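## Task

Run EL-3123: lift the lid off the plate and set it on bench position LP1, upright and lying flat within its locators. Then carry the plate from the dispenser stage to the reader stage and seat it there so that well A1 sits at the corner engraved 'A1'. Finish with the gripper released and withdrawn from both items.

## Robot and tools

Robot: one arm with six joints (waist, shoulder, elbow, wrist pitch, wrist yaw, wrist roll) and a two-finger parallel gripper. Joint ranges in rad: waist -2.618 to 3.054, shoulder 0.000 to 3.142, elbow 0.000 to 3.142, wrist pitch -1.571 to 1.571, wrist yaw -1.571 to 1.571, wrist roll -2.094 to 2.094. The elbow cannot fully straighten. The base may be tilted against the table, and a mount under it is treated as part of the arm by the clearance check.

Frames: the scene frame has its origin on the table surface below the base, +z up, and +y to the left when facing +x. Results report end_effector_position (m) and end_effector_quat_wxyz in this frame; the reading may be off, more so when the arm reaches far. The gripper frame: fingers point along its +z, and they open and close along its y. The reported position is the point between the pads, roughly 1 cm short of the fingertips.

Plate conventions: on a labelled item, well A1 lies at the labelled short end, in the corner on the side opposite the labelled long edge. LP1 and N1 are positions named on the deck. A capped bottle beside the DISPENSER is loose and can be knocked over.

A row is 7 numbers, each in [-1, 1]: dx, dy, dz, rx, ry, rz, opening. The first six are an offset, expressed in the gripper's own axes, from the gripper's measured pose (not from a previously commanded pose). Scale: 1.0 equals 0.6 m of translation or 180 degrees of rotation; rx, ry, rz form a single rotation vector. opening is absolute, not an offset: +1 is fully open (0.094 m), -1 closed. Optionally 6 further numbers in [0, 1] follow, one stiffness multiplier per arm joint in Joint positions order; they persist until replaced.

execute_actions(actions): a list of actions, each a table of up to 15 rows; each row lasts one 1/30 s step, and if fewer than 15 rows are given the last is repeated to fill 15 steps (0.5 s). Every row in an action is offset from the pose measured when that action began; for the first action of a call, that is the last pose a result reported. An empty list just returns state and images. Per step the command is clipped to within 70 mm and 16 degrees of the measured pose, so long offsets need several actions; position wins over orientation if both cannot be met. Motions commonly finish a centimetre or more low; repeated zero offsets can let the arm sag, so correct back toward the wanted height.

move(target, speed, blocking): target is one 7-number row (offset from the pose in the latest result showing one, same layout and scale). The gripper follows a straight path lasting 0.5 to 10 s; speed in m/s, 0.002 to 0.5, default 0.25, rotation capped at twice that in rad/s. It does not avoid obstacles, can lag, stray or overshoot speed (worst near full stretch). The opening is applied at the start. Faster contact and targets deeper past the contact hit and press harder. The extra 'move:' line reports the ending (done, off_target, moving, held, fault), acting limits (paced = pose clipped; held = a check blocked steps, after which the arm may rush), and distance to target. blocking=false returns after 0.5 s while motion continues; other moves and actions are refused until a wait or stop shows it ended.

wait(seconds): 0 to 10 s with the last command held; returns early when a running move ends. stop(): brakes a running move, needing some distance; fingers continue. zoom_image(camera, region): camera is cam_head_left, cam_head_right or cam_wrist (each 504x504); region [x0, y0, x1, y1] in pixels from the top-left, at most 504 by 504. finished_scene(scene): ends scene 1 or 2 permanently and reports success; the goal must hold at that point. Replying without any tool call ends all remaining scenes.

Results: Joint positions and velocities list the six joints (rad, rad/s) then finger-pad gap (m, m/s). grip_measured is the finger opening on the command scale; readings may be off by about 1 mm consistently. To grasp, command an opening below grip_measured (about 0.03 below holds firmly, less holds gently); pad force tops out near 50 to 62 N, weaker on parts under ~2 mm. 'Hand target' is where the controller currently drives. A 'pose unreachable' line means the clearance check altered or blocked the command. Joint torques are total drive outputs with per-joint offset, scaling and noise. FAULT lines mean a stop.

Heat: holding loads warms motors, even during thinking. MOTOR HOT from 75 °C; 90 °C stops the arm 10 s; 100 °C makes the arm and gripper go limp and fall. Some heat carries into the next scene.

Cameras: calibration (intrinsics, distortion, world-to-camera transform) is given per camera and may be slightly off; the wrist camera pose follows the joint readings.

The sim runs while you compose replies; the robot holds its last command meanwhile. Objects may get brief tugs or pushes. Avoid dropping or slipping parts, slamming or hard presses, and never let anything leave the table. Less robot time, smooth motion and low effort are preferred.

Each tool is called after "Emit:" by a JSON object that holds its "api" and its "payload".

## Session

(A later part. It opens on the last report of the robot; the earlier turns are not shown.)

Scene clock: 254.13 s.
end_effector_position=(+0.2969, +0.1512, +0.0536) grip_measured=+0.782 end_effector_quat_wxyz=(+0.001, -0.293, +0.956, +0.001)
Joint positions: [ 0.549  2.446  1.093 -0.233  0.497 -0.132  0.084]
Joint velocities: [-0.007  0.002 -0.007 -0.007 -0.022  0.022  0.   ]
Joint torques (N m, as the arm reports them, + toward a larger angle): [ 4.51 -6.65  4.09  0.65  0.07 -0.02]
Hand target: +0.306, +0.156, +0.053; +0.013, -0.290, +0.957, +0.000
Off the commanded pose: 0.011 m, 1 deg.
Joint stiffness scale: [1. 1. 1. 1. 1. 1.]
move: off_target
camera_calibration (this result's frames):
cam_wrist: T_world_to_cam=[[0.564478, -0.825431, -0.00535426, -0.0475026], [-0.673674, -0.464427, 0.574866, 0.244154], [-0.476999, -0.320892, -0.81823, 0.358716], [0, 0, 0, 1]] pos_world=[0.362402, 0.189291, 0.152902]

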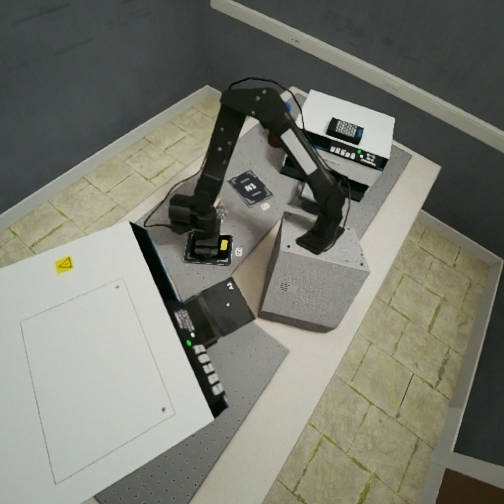

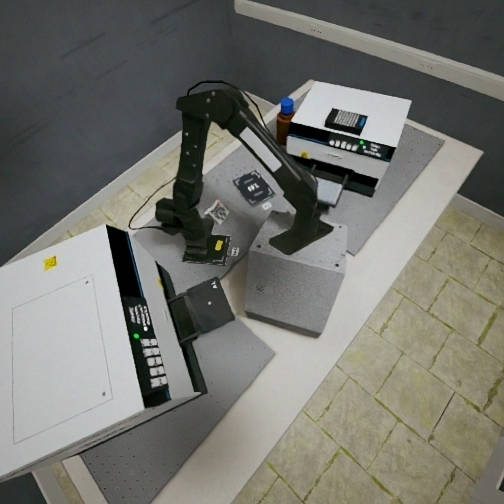

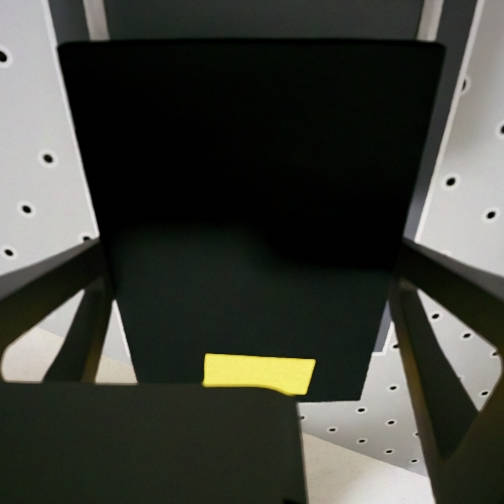

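Emit:
{"api": "move", "payload": {"target": [-0.0375, -0.0063, 0.007, 0.0019, -0.007, 0.005, 0.75], "speed": 0.06}}

Scene clock: 271.83 s.
end_effector_position=(+0.3141, +0.1583, +0.0504) grip_measured=+0.782 end_effector_quat_wxyz=(+0.012, -0.283, +0.959, +0.003)
Joint positions: [ 0.541  2.475  1.154 -0.234  0.497 -0.133  0.084]
Joint velocities: [-0.002  0.017 -0.007  0.066 -0.007 -0.007 -0.   ]
Joint torques (N m, as the arm reports them, + toward a larger angle): [ 4.61 -7.    4.17  0.39  0.06 -0.01]
Hand target: +0.318, +0.160, +0.049; +0.012, -0.285, +0.958, +0.001
Off the commanded pose: 0.004 m, 0 deg.
Joint stiffness scale: [1. 1. 1. 1. 1. 1.]
move: done
camera_calibration (this result's frames):
cam_wrist: T_world_to_cam=[[0.547348, -0.836902, -0.00239471, -0.0443126], [-0.695089, -0.45619, 0.555646, 0.267213], [-0.466113, -0.302467, -0.831416, 0.360955], [0, 0, 0, 1]] pos_world=[0.378237, 0.193992, 0.151522]

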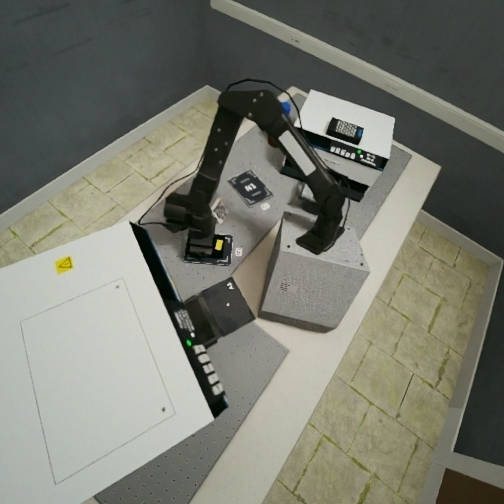

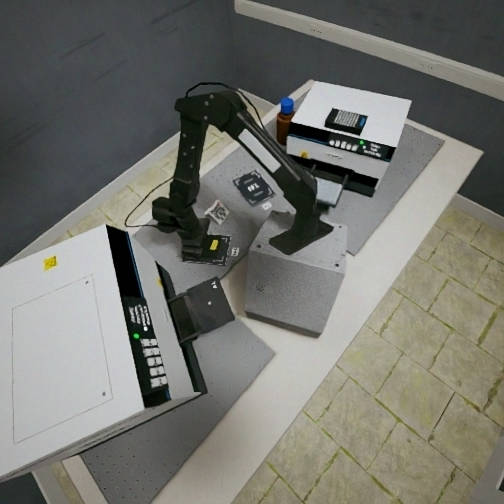

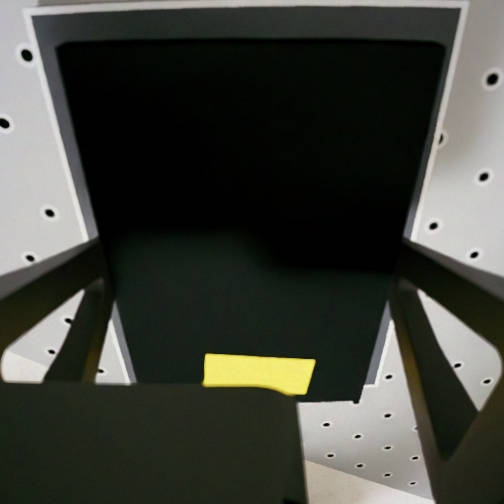

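Emit:
{"api": "execute_actions", "payload": {"actions": [[[0.003,0.0003,0,-0.0005,0.002,-0.001,0.75],[0.006,0.0006,0,-0.001,0.004,-0.002,0.75],[0.009,0.0009,0,-0.0015,0.006,-0.003,0.75],[0.012,0.0012,0,-0.002,0.008,-0.004,0.75],[0.015,0.0015,0,-0.0025,0.010,-0.005,0.75],[0.018,0.0018,0,-0.003,0.012,-0.005,0.75]]]}}

Scene clock: 295.63 s.
end_effector_position=(+0.3086, +0.1557, +0.0502) grip_measured=+0.782 end_effector_quat_wxyz=(+0.001, -0.289, +0.957, +0.001)
Joint positions: [ 0.541  2.476  1.154 -0.26   0.497 -0.133  0.084]
Joint velocities: [-0.007  0.007  0.007 -0.081  0.007 -0.037 -0.   ]
Joint torques (N m, as the arm reports them, + toward a larger angle): [ 4.32 -8.18  2.29  0.33 -0.04  0.07]
Hand target: +0.304, +0.153, +0.050; -0.007, -0.290, +0.957, +0.002
Off the commanded pose: 0.005 m, 1 deg.
Joint stiffness scale: [1. 1. 1. 1. 1. 1.]
camera_calibration (this result's frames):
cam_wrist: T_world_to_cam=[[0.557903, -0.829888, -0.00545504, -0.0476542], [-0.677336, -0.459127, 0.574821, 0.256324], [-0.479542, -0.317, -0.818261, 0.363199], [0, 0, 0, 1]] pos_world=[0.374373, 0.193272, 0.149592]

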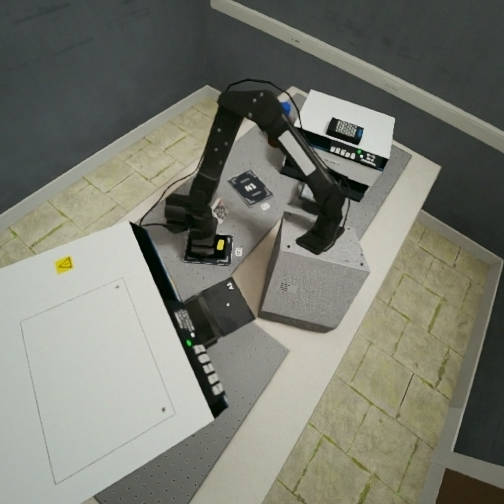

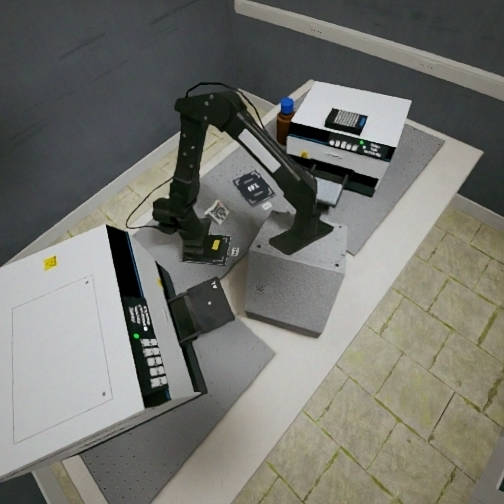

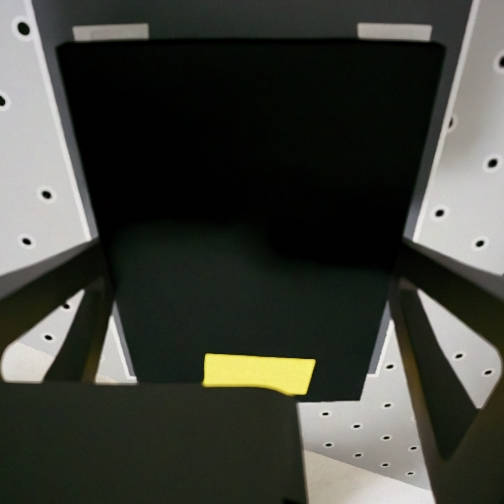

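Emit:
{"api": "execute_actions", "payload": {"actions": [[[0.007,0,0.002,-0.001,0.004,0,0.75],[0.0065,-0.0003,0.004,-0.0007,0.003,0,0.75],[0.006,-0.0006,0.007,-0.0004,0.002,0,0.75],[0.0056,-0.0009,0.01,0,0.0005,0,0.75],[0.0052,-0.0012,0.013,0.0003,-0.001,0,0.75],[0.0048,-0.0015,0.016,0.0006,-0.0025,0,0.75],[0.0043,-0.002,0.019,0.001,-0.0037,0,0.75]]]}}

Scene clock: 325.80 s.
end_effector_position=(+0.3194, +0.1534, +0.0468) grip_measured=+0.782 end_effector_quat_wxyz=(+0.016, -0.279, +0.960, +0.003)
Joint positions: [ 0.52   2.476  1.154 -0.213  0.497 -0.153  0.084]
Joint velocities: [ 0.002 -0.002 -0.002  0.051 -0.022 -0.022  0.001]
Joint torques (N m, as the arm reports them, + toward a larger angle): [ 4.83 -6.47  0.89  0.75  0.07 -0.01]
Hand target: +0.307, +0.153, +0.039; +0.007, -0.289, +0.957, +0.001
Off the commanded pose: 0.015 m, 2 deg.
Joint stiffness scale: [1. 1. 1. 1. 1. 1.]
camera_calibration (this result's frames):
cam_wrist: T_world_to_cam=[[0.540655, -0.841244, -0.00101571, -0.0486056], [-0.702344, -0.45205, 0.549877, 0.272608], [-0.46304, -0.29658, -0.835245, 0.357175], [0, 0, 0, 1]] pos_world=[0.383129, 0.188274, 0.148379]

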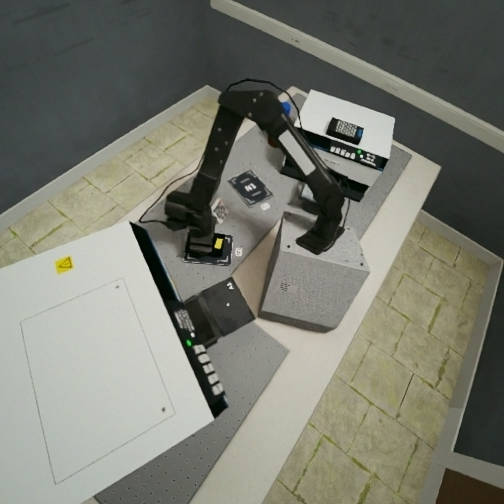

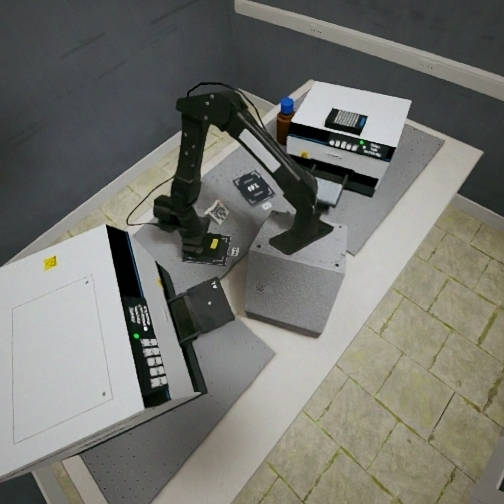

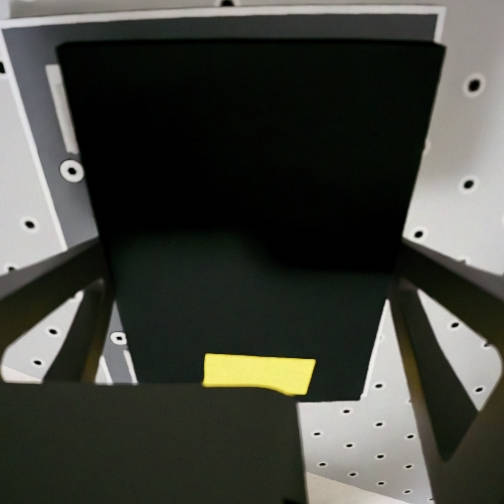

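Emit:
{"api": "zoom_image", "payload": {"camera": "cam_head_left", "region": [170, 215, 250, 285]}}

Emit:
{"api": "zoom_image", "payload": {"camera": "cam_head_right", "region": [170, 215, 250, 285]}}

Region (170, 215, 250, 285) of cam_head_left's 504x504 image, scaled by 6.300, with more detail than that image has; it fills the top 441 rows of this view, and the rest is white.

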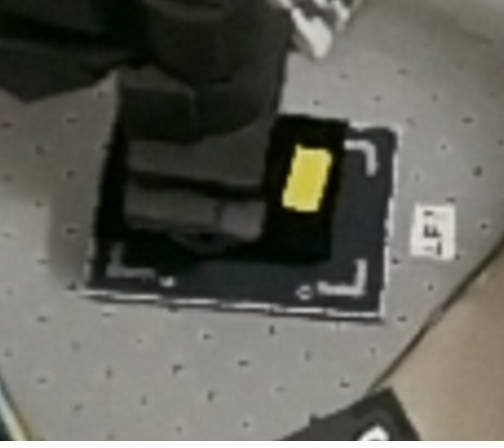

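Region (170, 215, 250, 285) of cam_head_right's 504x504 image, scaled by 6.300, with more detail than that image has; it fills the top 441 rows of this view, and the rest is white.

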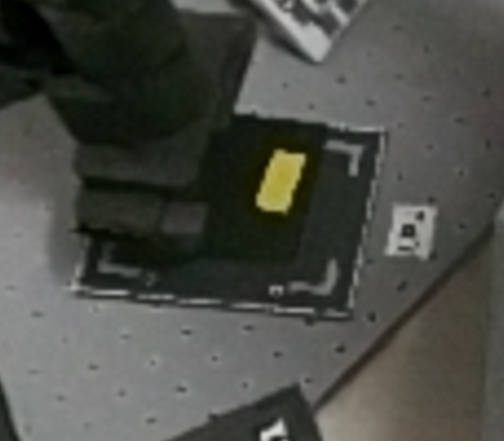

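Emit:
{"api": "move", "payload": {"target": [0.0162, 0.0128, -0.0392, -0.002, 0.0124, -0.0066, 0.75], "speed": 0.08}}

Scene clock: 378.93 s.
end_effector_position=(+0.3060, +0.1511, +0.0604) grip_measured=+0.782 end_effector_quat_wxyz=(-0.010, -0.284, +0.959, -0.001)
Joint positions: [ 0.548  2.444  1.154 -0.32   0.497 -0.103  0.084]
Joint velocities: [-0.012  0.012 -0.017 -0.081 -0.007 -0.022 -0.   ]
Joint torques (N m, as the arm reports them, + toward a larger angle): [ 5.8  -9.57  2.13  0.27  0.02  0.1 ]
Hand target: +0.306, +0.155, +0.070; -0.004, -0.289, +0.957, +0.001
Off the commanded pose: 0.010 m, 1 deg.
Joint stiffness scale: [1. 1. 1. 1. 1. 1.]
move: done
camera_calibration (this result's frames):
cam_wrist: T_world_to_cam=[[0.549124, -0.835703, -0.0079022, -0.0462731], [-0.670586, -0.446233, 0.592613, 0.241513], [-0.498775, -0.320119, -0.805448, 0.374359], [0, 0, 0, 1]] pos_world=[0.374086, 0.18894, 0.158038]

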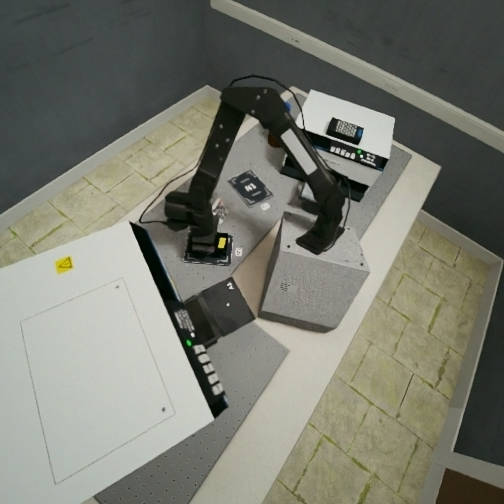

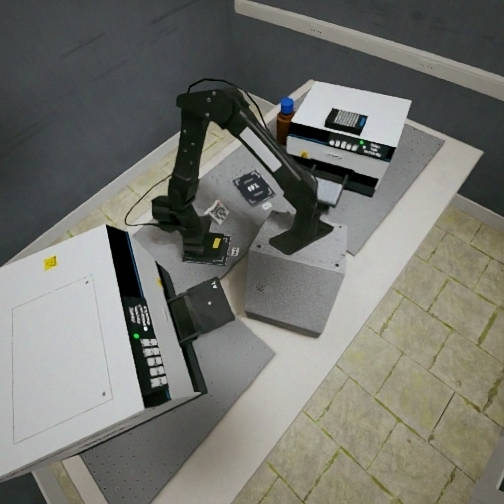

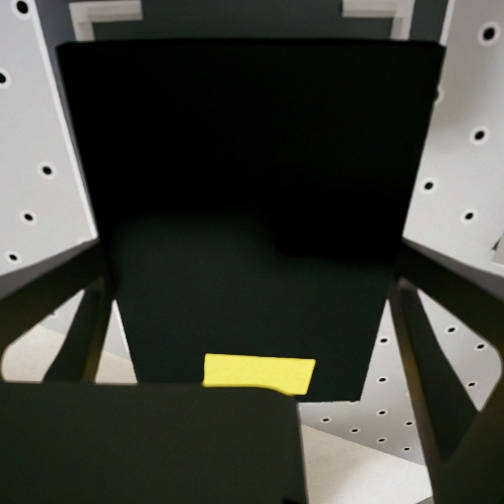

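Emit:
{"api": "move", "payload": {"target": [-0.006, 0.0078, 0.0375, 0.0007, -0.004, -0.005, 0.75], "speed": 0.06}}

Scene clock: 384.80 s.
end_effector_position=(+0.3008, +0.1533, +0.0391) grip_measured=+0.782 end_effector_quat_wxyz=(-0.012, -0.293, +0.956, -0.001)
Joint positions: [ 0.529  2.508  1.154 -0.25   0.497 -0.141  0.084]
Joint velocities: [-0.012 -0.007 -0.002 -0.066 -0.022 -0.081 -0.   ]
Joint torques (N m, as the arm reports them, + toward a larger angle): [ 4.52 -7.26  3.15  0.6   0.02  0.01]
Hand target: +0.306, +0.156, +0.038; -0.004, -0.292, +0.957, -0.001
Off the commanded pose: 0.006 m, 1 deg.
Joint stiffness scale: [1. 1. 1. 1. 1. 1.]
move: done
camera_calibration (this result's frames):
cam_wrist: T_world_to_cam=[[0.563968, -0.825743, -0.00940559, -0.0476716], [-0.660413, -0.45783, 0.595187, 0.250274], [-0.495778, -0.329455, -0.803532, 0.355785], [0, 0, 0, 1]] pos_world=[0.36856, 0.192433, 0.136477]

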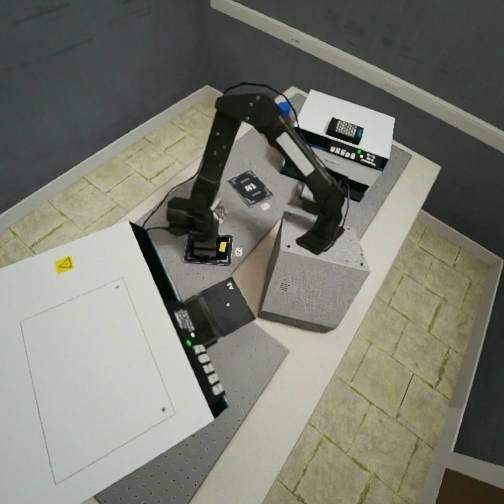

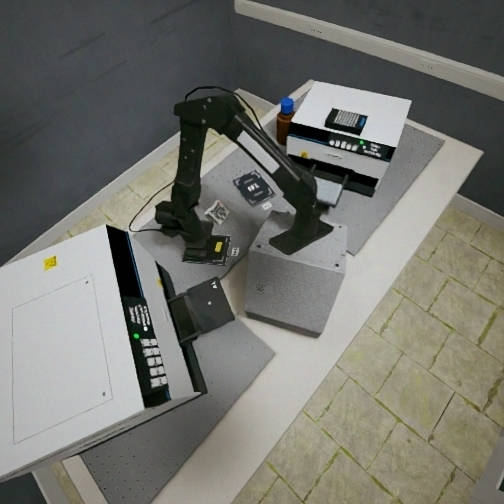

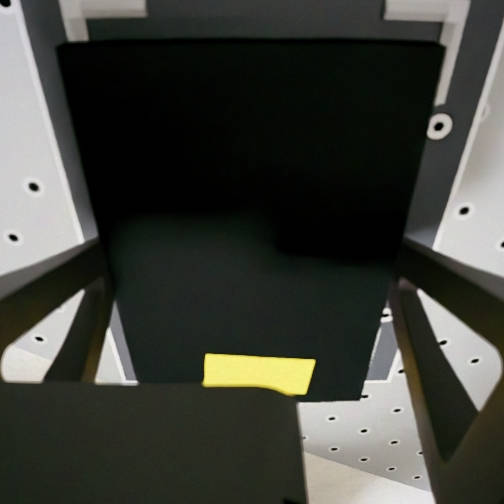

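Emit:
{"api": "execute_actions", "payload": {"actions": [[[-0.012,-0.004,0.003,0.001,-0.008,0.002,0.75],[-0.0135,-0.009,0.006,0.0012,-0.0098,0.005,0.75],[-0.0135,-0.009,0.006,0.0012,-0.0098,0.005,0.75],[-0.0135,-0.009,0.006,0.0012,-0.0098,0.005,0.75],[-0.0153,-0.006,0.004,0.0014,-0.011,0.0033,0.75]]]}}

Scene clock: 409.43 s.
end_effector_position=(+0.3080, +0.1521, +0.0367) grip_measured=+0.782 end_effector_quat_wxyz=(-0.002, -0.286, +0.958, +0.000)
Joint positions: [ 0.515  2.508  1.154 -0.218  0.497 -0.154  0.084]
Joint velocities: [-0.012 -0.002  0.002  0.037 -0.007  0.022 -0.   ]
Joint torques (N m, as the arm reports them, + toward a larger angle): [ 5.03 -7.71  2.53  0.61  0.03  0.01]
Hand target: +0.310, +0.155, +0.037; +0.005, -0.288, +0.958, +0.001
Off the commanded pose: 0.004 m, 1 deg.
Joint stiffness scale: [1. 1. 1. 1. 1. 1.]
camera_calibration (this result's frames):
cam_wrist: T_world_to_cam=[[0.552667, -0.833379, -0.00624981, -0.0482665], [-0.677883, -0.453885, 0.578328, 0.261273], [-0.484803, -0.315386, -0.815781, 0.351936], [0, 0, 0, 1]] pos_world=[0.374408, 0.189359, 0.135699]

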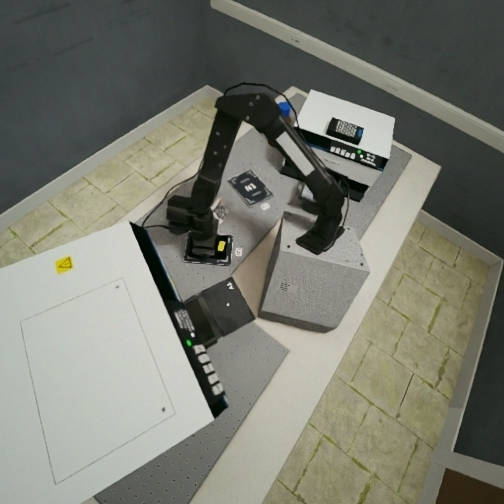

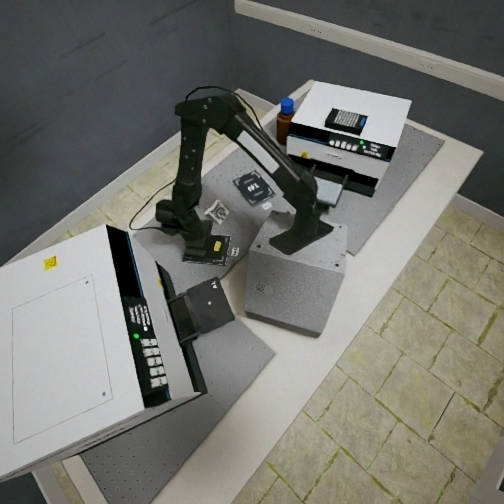

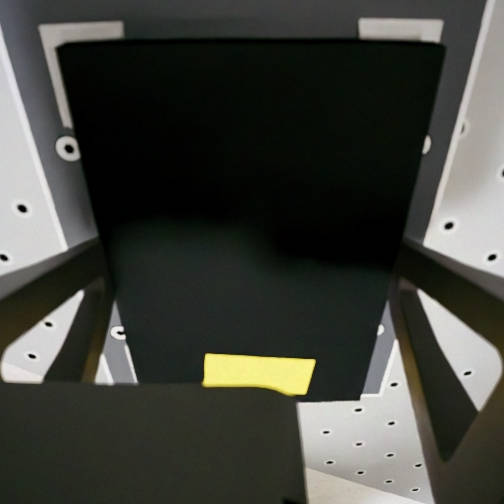

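Emit:
{"api": "execute_actions", "payload": {"actions": [[[-0.0035,0.002,0,-0.001,-0.0025,-0.0005,0.75],[-0.0035,0.004,0,-0.003,-0.0025,-0.001,0.75],[-0.0035,0.006,0,-0.005,-0.0025,-0.0018,0.75],[-0.0035,0.008,0,-0.007,-0.0025,-0.0025,0.75]]]}}

Scene clock: 429.77 s.
end_effector_position=(+0.3071, +0.1546, +0.0367) grip_measured=+0.782 end_effector_quat_wxyz=(-0.002, -0.287, +0.958, +0.008)
Joint positions: [ 0.515  2.508  1.154 -0.217  0.482 -0.156  0.084]
Joint velocities: [-0.017  0.007 -0.002 -0.066 -0.051  0.037  0.   ]
Joint torques (N m, as the arm reports them, + toward a larger angle): [ 4.85 -7.74  2.58  0.49 -0.09 -0.04]
Hand target: +0.307, +0.157, +0.037; -0.001, -0.290, +0.957, +0.012
Off the commanded pose: 0.003 m, 1 deg.
Joint stiffness scale: [1. 1. 1. 1. 1. 1.]
camera_calibration (this result's frames):
cam_wrist: T_world_to_cam=[[0.553694, -0.832451, -0.0211508, -0.0455349], [-0.674179, -0.463041, 0.575392, 0.262219], [-0.48878, -0.304332, -0.817604, 0.351919], [0, 0, 0, 1]] pos_world=[0.374006, 0.190613, 0.135889]

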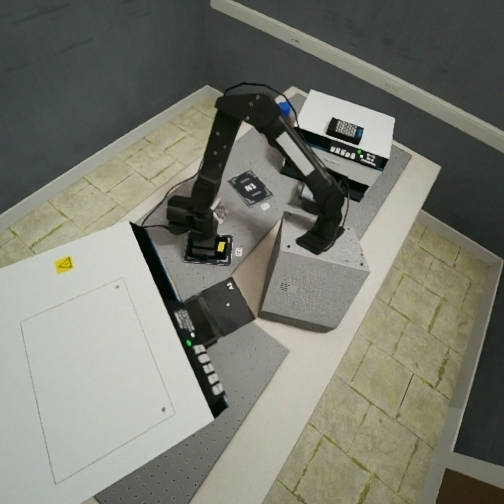

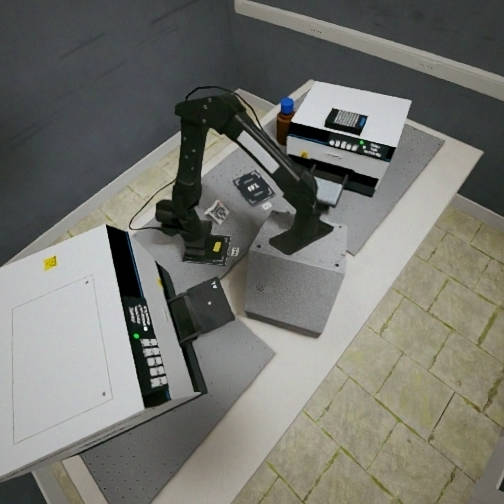

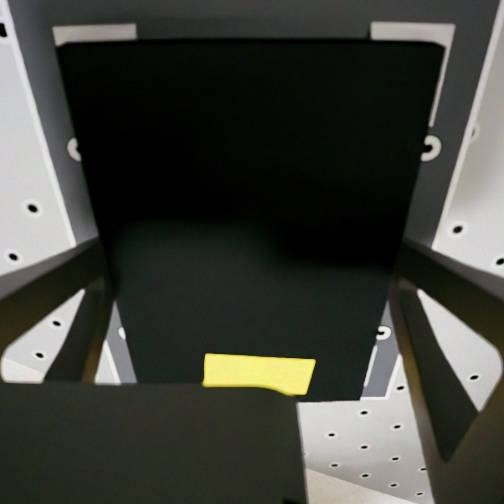

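Emit:
{"api": "execute_actions", "payload": {"actions": [[[0.002,0.002,0,-0.001,0.001,-0.001,0.75],[0.005,0.0,0,0.0005,0.0035,-0.002,0.75],[0.008,-0.0015,0,0.0015,0.0055,-0.003,0.75],[0.0098,-0.003,0,0.0024,0.0069,-0.0038,0.75]]]}}

Scene clock: 435.87 s.
end_effector_position=(+0.3057, +0.1529, +0.0367) grip_measured=+0.782 end_effector_quat_wxyz=(-0.006, -0.289, +0.957, +0.005)
Joint positions: [ 0.515  2.508  1.154 -0.226  0.487 -0.157  0.084]
Joint velocities: [-0.012 -0.007 -0.017  0.007  0.081 -0.037  0.   ]
Joint torques (N m, as the arm reports them, + toward a larger angle): [ 4.35 -8.05  2.26  0.3   0.02  0.02]
Hand target: +0.303, +0.150, +0.037; -0.011, -0.293, +0.956, +0.001
Off the commanded pose: 0.004 m, 1 deg.
Joint stiffness scale: [1. 1. 1. 1. 1. 1.]
camera_calibration (this result's frames):
cam_wrist: T_world_to_cam=[[0.557432, -0.830045, -0.0171468, -0.0478153], [-0.669267, -0.461489, 0.582331, 0.258478], [-0.491274, -0.313134, -0.812771, 0.352637], [0, 0, 0, 1]] pos_world=[0.372886, 0.190019, 0.135274]

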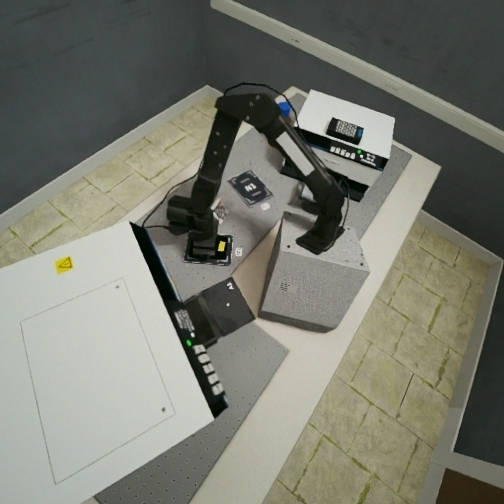

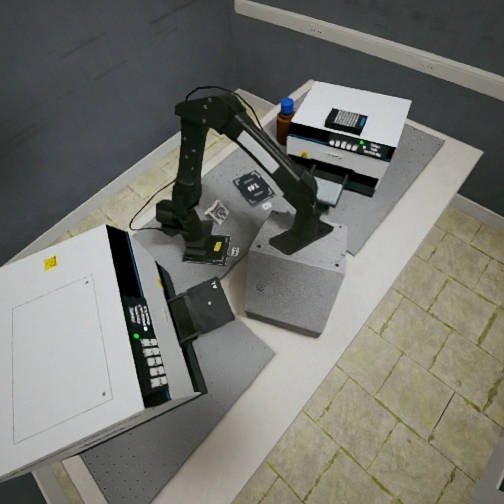

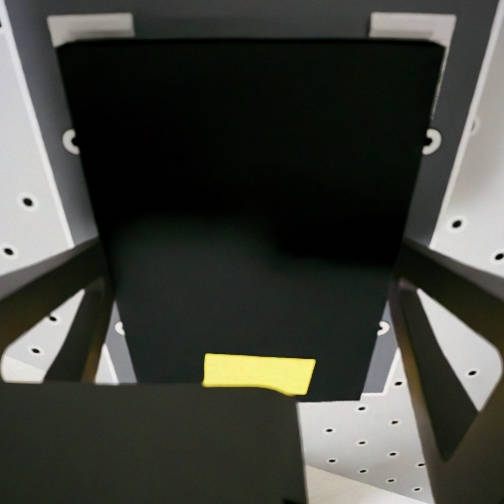

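Emit:
{"api": "zoom_image", "payload": {"camera": "cam_wrist", "region": [30, 0, 170, 80]}}

Emit:
{"api": "zoom_image", "payload": {"camera": "cam_wrist", "region": [340, 0, 480, 80]}}

Region (30, 0, 170, 80) of cam_wrist's 504x504 image, scaled by 3.600, with more detail than that image has; it fills the top 288 rows of this view, and the rest is white.

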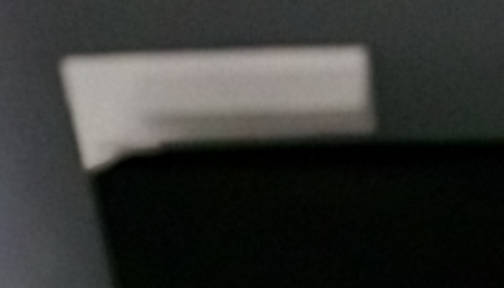

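Region (340, 0, 480, 80) of cam_wrist's 504x504 image, scaled by 3.600, with more detail than that image has; it fills the top 288 rows of this view, and the rest is white.

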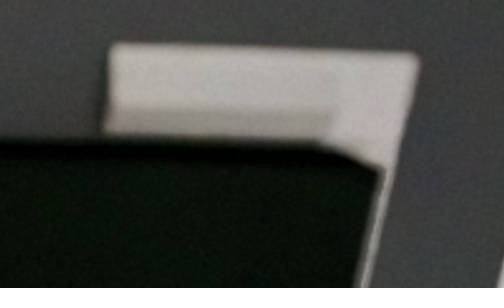

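Emit:
{"api": "execute_actions", "payload": {"actions": [[[0.003,0.001,0.004,0.002,0.003,-0.002,0.75],[0.0002,0.0032,0.0088,0.0019,0.002,-0.0009,0.75],[0.0002,0.0032,0.0088,0.0019,0.002,-0.0009,0.75],[0.0002,0.0032,0.0088,0.0019,0.002,-0.0009,0.75],[0.0035,0.007,0.0153,0.002,0.0057,-0.0029,0.75],[0.0035,0.007,0.0153,0.002,0.0057,-0.0029,0.75],[0.0021,0.0056,0.0153,0.0034,0.0048,-0.0023,0.75],[0.0008,0.0043,0.0153,0.0049,0.0038,-0.0016,0.75],[-0.0006,0.0029,0.0153,0.0063,0.0029,-0.001,0.75]]]}}

Scene clock: 453.57 s.
end_effector_position=(+0.3015, +0.1511, +0.0313) grip_measured=+0.782 end_effector_quat_wxyz=(-0.011, -0.291, +0.957, -0.004)
Joint positions: [ 0.514  2.527  1.154 -0.221  0.503 -0.154  0.084]
Joint velocities: [-0.002  0.002  0.012  0.007 -0.022 -0.066  0.001]
Joint torques (N m, as the arm reports them, + toward a larger angle): [ 4.67 -6.37  3.73  0.48  0.03  0.01]
Hand target: +0.305, +0.155, +0.028; -0.007, -0.290, +0.957, -0.006
Off the commanded pose: 0.006 m, 1 deg.
Joint stiffness scale: [1. 1. 1. 1. 1. 1.]
camera_calibration (this result's frames):
cam_wrist: T_world_to_cam=[[0.561, -0.827805, -0.00417211, -0.048874], [-0.664293, -0.453185, 0.594422, 0.254824], [-0.493957, -0.330699, -0.804142, 0.348756], [0, 0, 0, 1]] pos_world=[0.368967, 0.190358, 0.128772]

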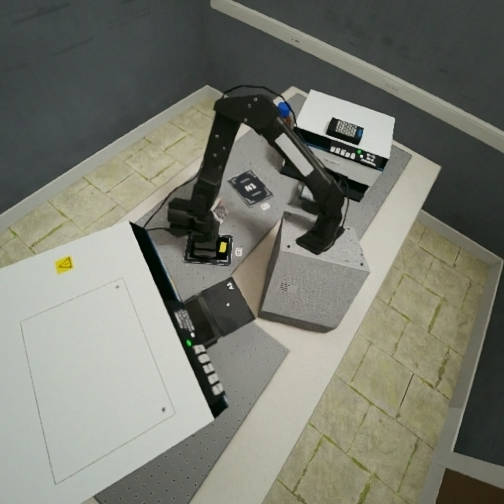

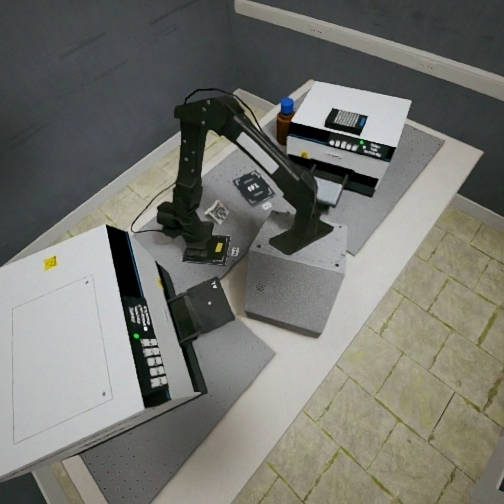

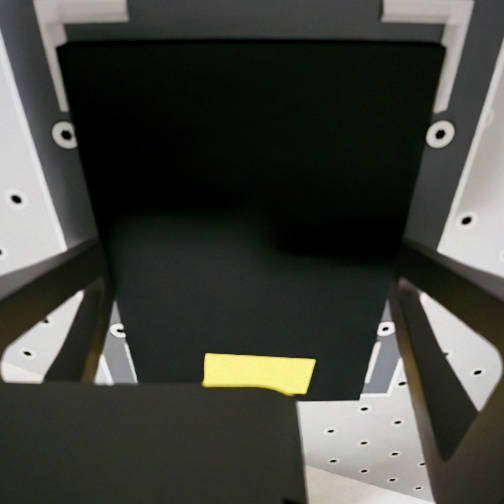

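Emit:
{"api": "execute_actions", "payload": {"actions": [[[-0.004,0.001,0.0035,0.0005,-0.003,0.001,0.75],[-0.0055,0.001,0.0035,0.0007,-0.0042,0.0013,0.75],[-0.007,0.0007,0.0035,0.0009,-0.0053,0.0016,0.75],[-0.0085,0.0005,0.0035,0.001,-0.0064,0.0018,0.75],[-0.0097,0.0004,0.0035,0.0011,-0.0075,0.002,0.75]]]}}

Scene clock: 460.60 s.
end_effector_position=(+0.3017, +0.1512, +0.0313) grip_measured=+0.782 end_effector_quat_wxyz=(-0.010, -0.291, +0.957, -0.003)
Joint positions: [ 0.514  2.527  1.154 -0.22   0.503 -0.155  0.084]
Joint velocities: [ 0.012 -0.007  0.017  0.007 -0.125  0.081  0.001]
Joint torques (N m, as the arm reports them, + toward a larger angle): [ 4.58 -7.39  2.37  0.82  0.   -0.04]
Hand target: +0.306, +0.154, +0.029; +0.001, -0.288, +0.958, -0.002
Off the commanded pose: 0.006 m, 1 deg.
Joint stiffness scale: [1. 1. 1. 1. 1. 1.]
camera_calibration (this result's frames):
cam_wrist: T_world_to_cam=[[0.560866, -0.827897, -0.00400885, -0.0488662], [-0.66491, -0.453324, 0.593626, 0.255265], [-0.493278, -0.330279, -0.804731, 0.348654], [0, 0, 0, 1]] pos_world=[0.369119, 0.190415, 0.128844]

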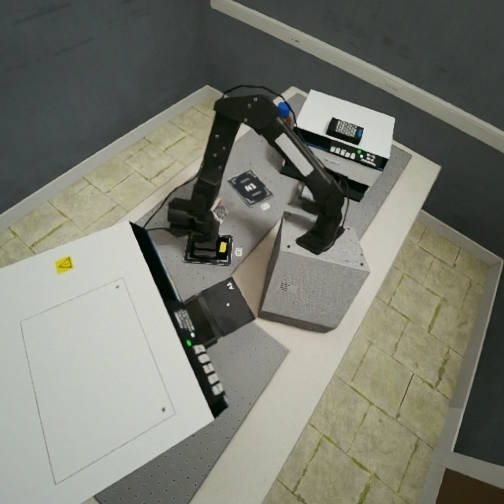

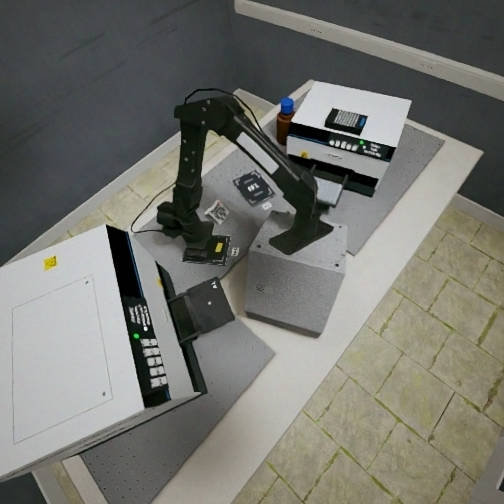

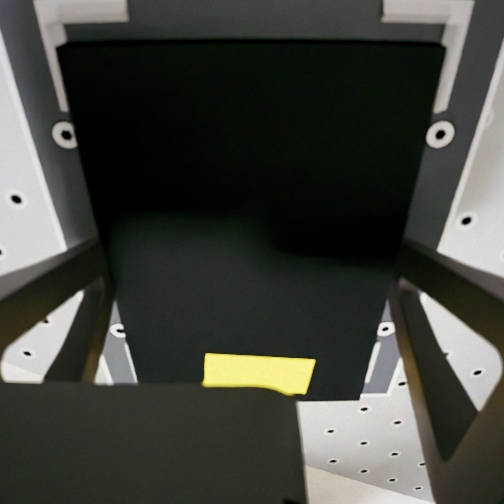

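Emit:
{"api": "execute_actions", "payload": {"actions": [[[-0.013,-0.002,0,0.0015,-0.0097,0.004,0.75],[-0.017,-0.004,-0.003,0.0019,-0.012,0.005,0.75],[-0.020,-0.006,-0.0061,0.0021,-0.0136,0.0055,0.75],[-0.022,-0.0063,-0.0061,0.0023,-0.015,0.0063,0.75],[-0.024,-0.0066,-0.0061,0.0025,-0.0164,0.007,0.75],[-0.026,-0.007,-0.0061,0.0027,-0.0178,0.0078,0.75],[-0.0278,-0.0073,-0.0061,0.0029,-0.0191,0.0085,0.75]]]}}

Scene clock: 472.47 s.
end_effector_position=(+0.3019, +0.1513, +0.0313) grip_measured=+0.782 end_effector_quat_wxyz=(-0.010, -0.291, +0.957, -0.003)
Joint positions: [ 0.514  2.527  1.154 -0.219  0.503 -0.156  0.084]
Joint velocities: [-0.002  0.007 -0.002 -0.007 -0.081  0.022 -0.001]
Joint torques (N m, as the arm reports them, + toward a larger angle): [ 4.5  -8.86  2.56  1.05  0.05  0.  ]
Hand target: +0.318, +0.156, +0.035; +0.019, -0.278, +0.960, +0.000
Off the commanded pose: 0.017 m, 4 deg.
Joint stiffness scale: [1. 1. 1. 1. 1. 1.]
camera_calibration (this result's frames):
cam_wrist: T_world_to_cam=[[0.561364, -0.82756, -0.00386114, -0.0491133], [-0.665174, -0.453978, 0.59283, 0.255678], [-0.492355, -0.330225, -0.805318, 0.348533], [0, 0, 0, 1]] pos_world=[0.369243, 0.190522, 0.128916]

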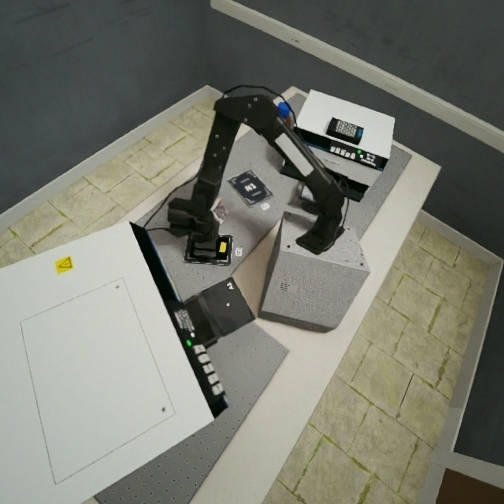

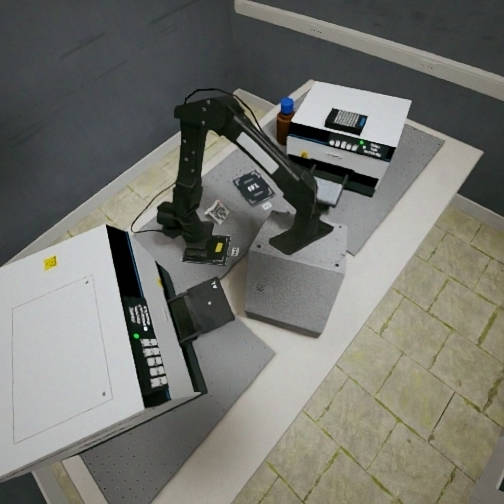

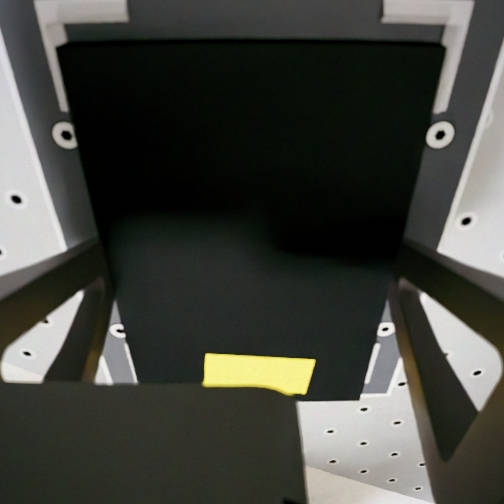

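Emit:
{"api": "execute_actions", "payload": {"actions": [[[-0.0153,-0.0052,-0.0053,0.0015,-0.0102,0.0036,0.75],[-0.0153,-0.0052,-0.0053,0.0015,-0.0102,0.0036,0.75],[-0.0266,-0.0123,-0.0158,0.0025,-0.0169,0.0073,0.75],[-0.0266,-0.0123,-0.0158,0.0025,-0.0169,0.0073,0.75],[-0.0266,-0.0123,-0.0158,0.0025,-0.0169,0.0073,0.75],[-0.0153,-0.0052,-0.0053,0.0015,-0.0102,0.0036,0.75]]]}}

Scene clock: 486.63 s.
end_effector_position=(+0.3051, +0.1523, +0.0321) grip_measured=+0.782 end_effector_quat_wxyz=(-0.004, -0.289, +0.957, -0.003)
Joint positions: [ 0.514  2.524  1.154 -0.209  0.503 -0.157  0.084]
Joint velocities: [ 0.002  0.002 -0.002  0.037  0.022  0.007 -0.001]
Joint torques (N m, as the arm reports them, + toward a larger angle): [ 4.52 -8.42  2.42  0.65  0.02 -0.04]
Hand target: +0.312, +0.154, +0.034; +0.007, -0.286, +0.958, -0.001
Off the commanded pose: 0.007 m, 1 deg.
Joint stiffness scale: [1. 1. 1. 1. 1. 1.]
camera_calibration (this result's frames):
cam_wrist: T_world_to_cam=[[0.557051, -0.830476, -0.00189899, -0.0484108], [-0.673831, -0.453314, 0.583487, 0.260554], [-0.485433, -0.323753, -0.81212, 0.348174], [0, 0, 0, 1]] pos_world=[0.371551, 0.190631, 0.130637]

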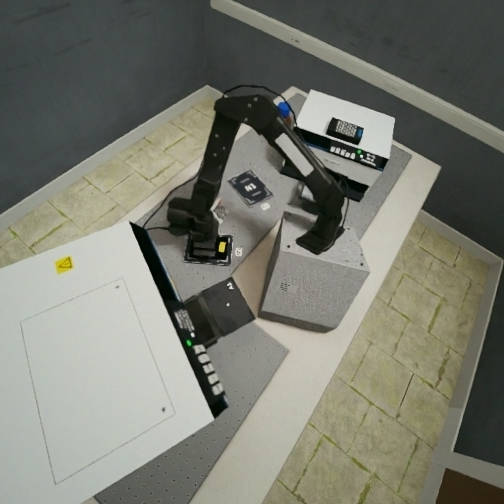

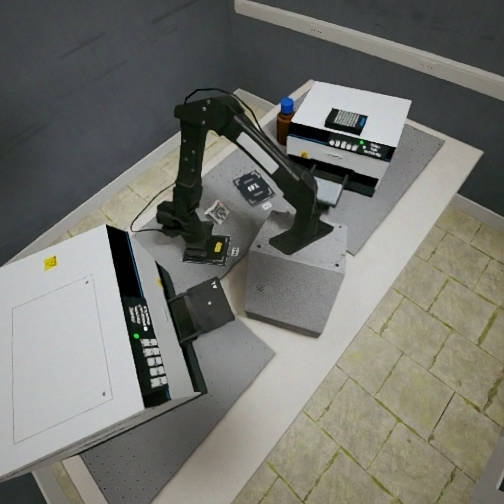

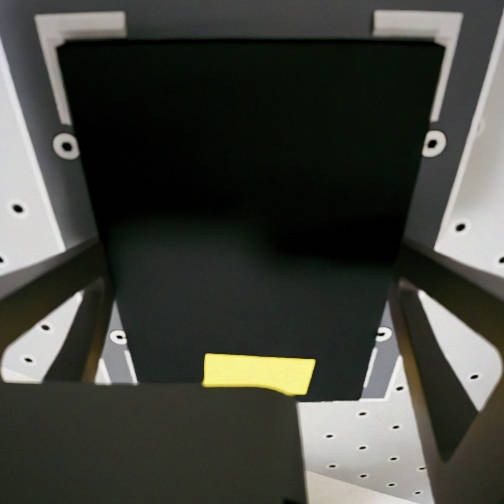

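Emit:
{"api": "execute_actions", "payload": {"actions": [[[-0.002,0,0.003,0.0015,-0.002,0.001,0.75],[0.0023,0.0028,0.0079,0.0018,0.0006,-0.0002,0.75],[0.0023,0.0028,0.0079,0.0018,0.0006,-0.0002,0.75],[0.0023,0.0028,0.0079,0.0018,0.0006,-0.0002,0.75],[0.0097,0.0077,0.0158,0.0015,0.0047,-0.0024,0.75],[0.0078,0.0065,0.0158,0.0027,0.0035,-0.0017,0.75],[0.006,0.0055,0.0158,0.0039,0.0023,-0.0009,0.75],[0.005,0.0047,0.0158,0.0046,0.0015,-0.0005,0.75],[0.002,0.003,0.0132,0.0049,-0.0002,0.0004,0.75]]]}}

Scene clock: 501.60 s.
end_effector_position=(+0.3052, +0.1523, +0.0312) grip_measured=+0.780 end_effector_quat_wxyz=(-0.003, -0.288, +0.957, -0.004)
Joint positions: [ 0.514  2.527  1.154 -0.204  0.505 -0.157  0.084]
Joint velocities: [-0.002  0.002 -0.017 -0.051  0.037 -0.066 -0.001]
Joint torques (N m, as the arm reports them, + toward a larger angle): [ 4.65 -6.11  2.19  0.75  0.17  0.03]
Hand target: +0.303, +0.153, +0.024; -0.002, -0.288, +0.958, -0.010
Off the commanded pose: 0.007 m, 1 deg.
Joint stiffness scale: [1. 1. 1. 1. 1. 1.]
camera_calibration (this result's frames):
cam_wrist: T_world_to_cam=[[0.556781, -0.830659, 0.000955295, -0.0484135], [-0.675336, -0.452, 0.582767, 0.261431], [-0.483649, -0.325118, -0.812639, 0.347216], [0, 0, 0, 1]] pos_world=[0.37144, 0.190838, 0.129854]

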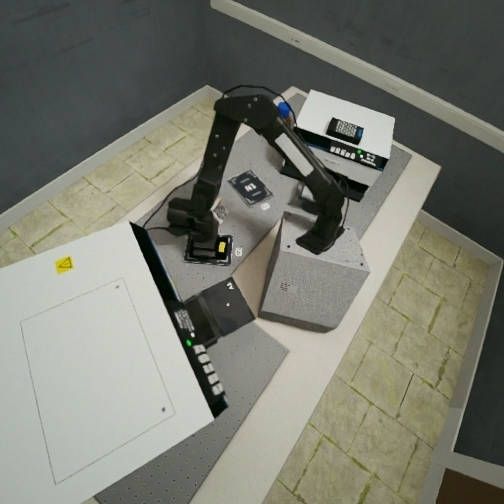

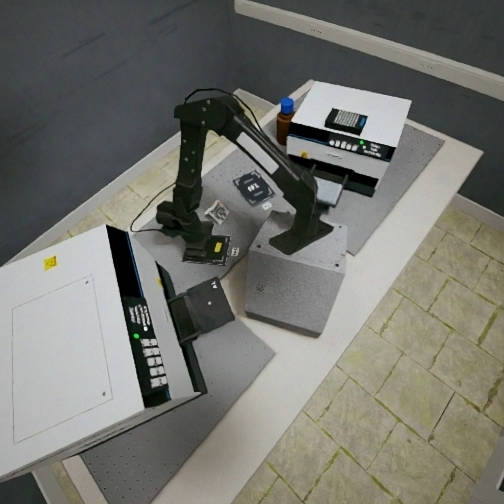

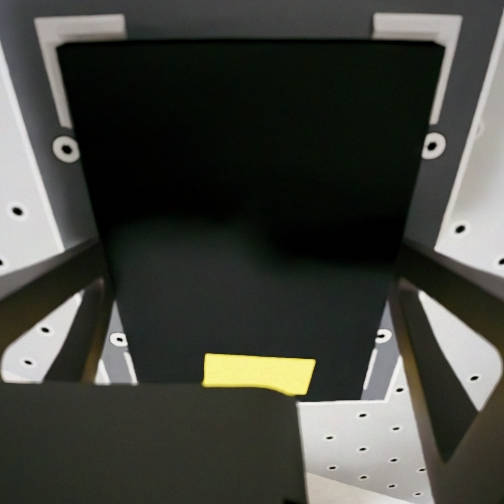

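Emit:
{"api": "zoom_image", "payload": {"camera": "cam_wrist", "region": [20, 0, 160, 130]}}

Emit:
{"api": "zoom_image", "payload": {"camera": "cam_wrist", "region": [345, 0, 485, 130]}}

Emit:
{"api": "zoom_image", "payload": {"camera": "cam_head_left", "region": [175, 220, 245, 275]}}

Region (20, 0, 160, 130) of cam_wrist's 504x504 image, scaled by 3.600, with more detail than that image has; it fills the top 468 rows of this view, and the rest is white.

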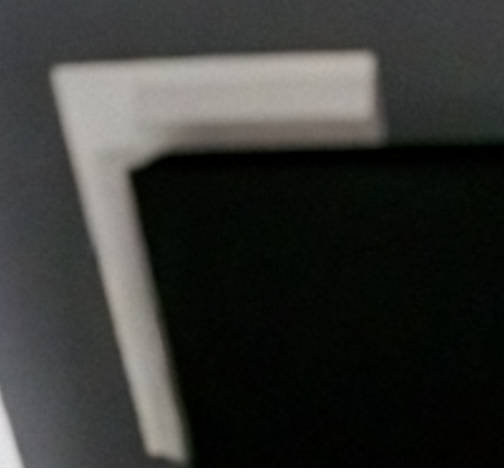

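Region (345, 0, 485, 130) of cam_wrist's 504x504 image, scaled by 3.600, with more detail than that image has; it fills the top 468 rows of this view, and the rest is white.

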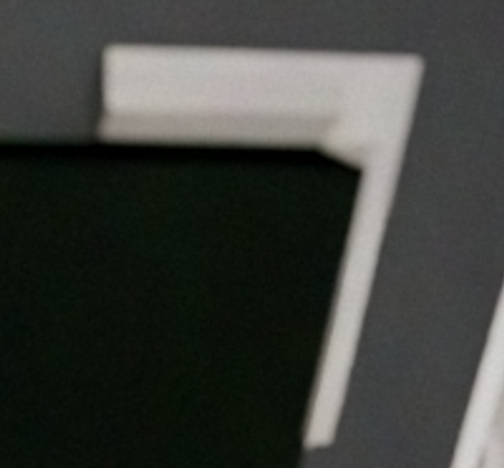

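Region (175, 220, 245, 275) of cam_head_left's 504x504 image, scaled by 7.200, with more detail than that image has; it fills the top 396 rows of this view, and the rest is white.

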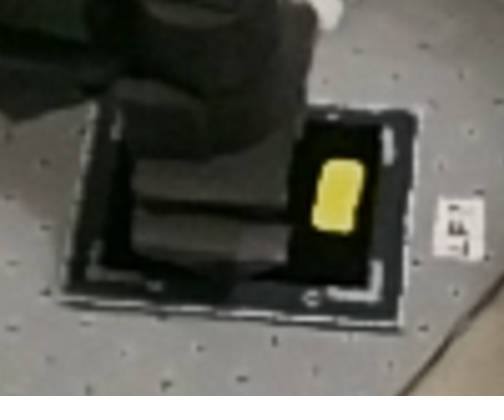

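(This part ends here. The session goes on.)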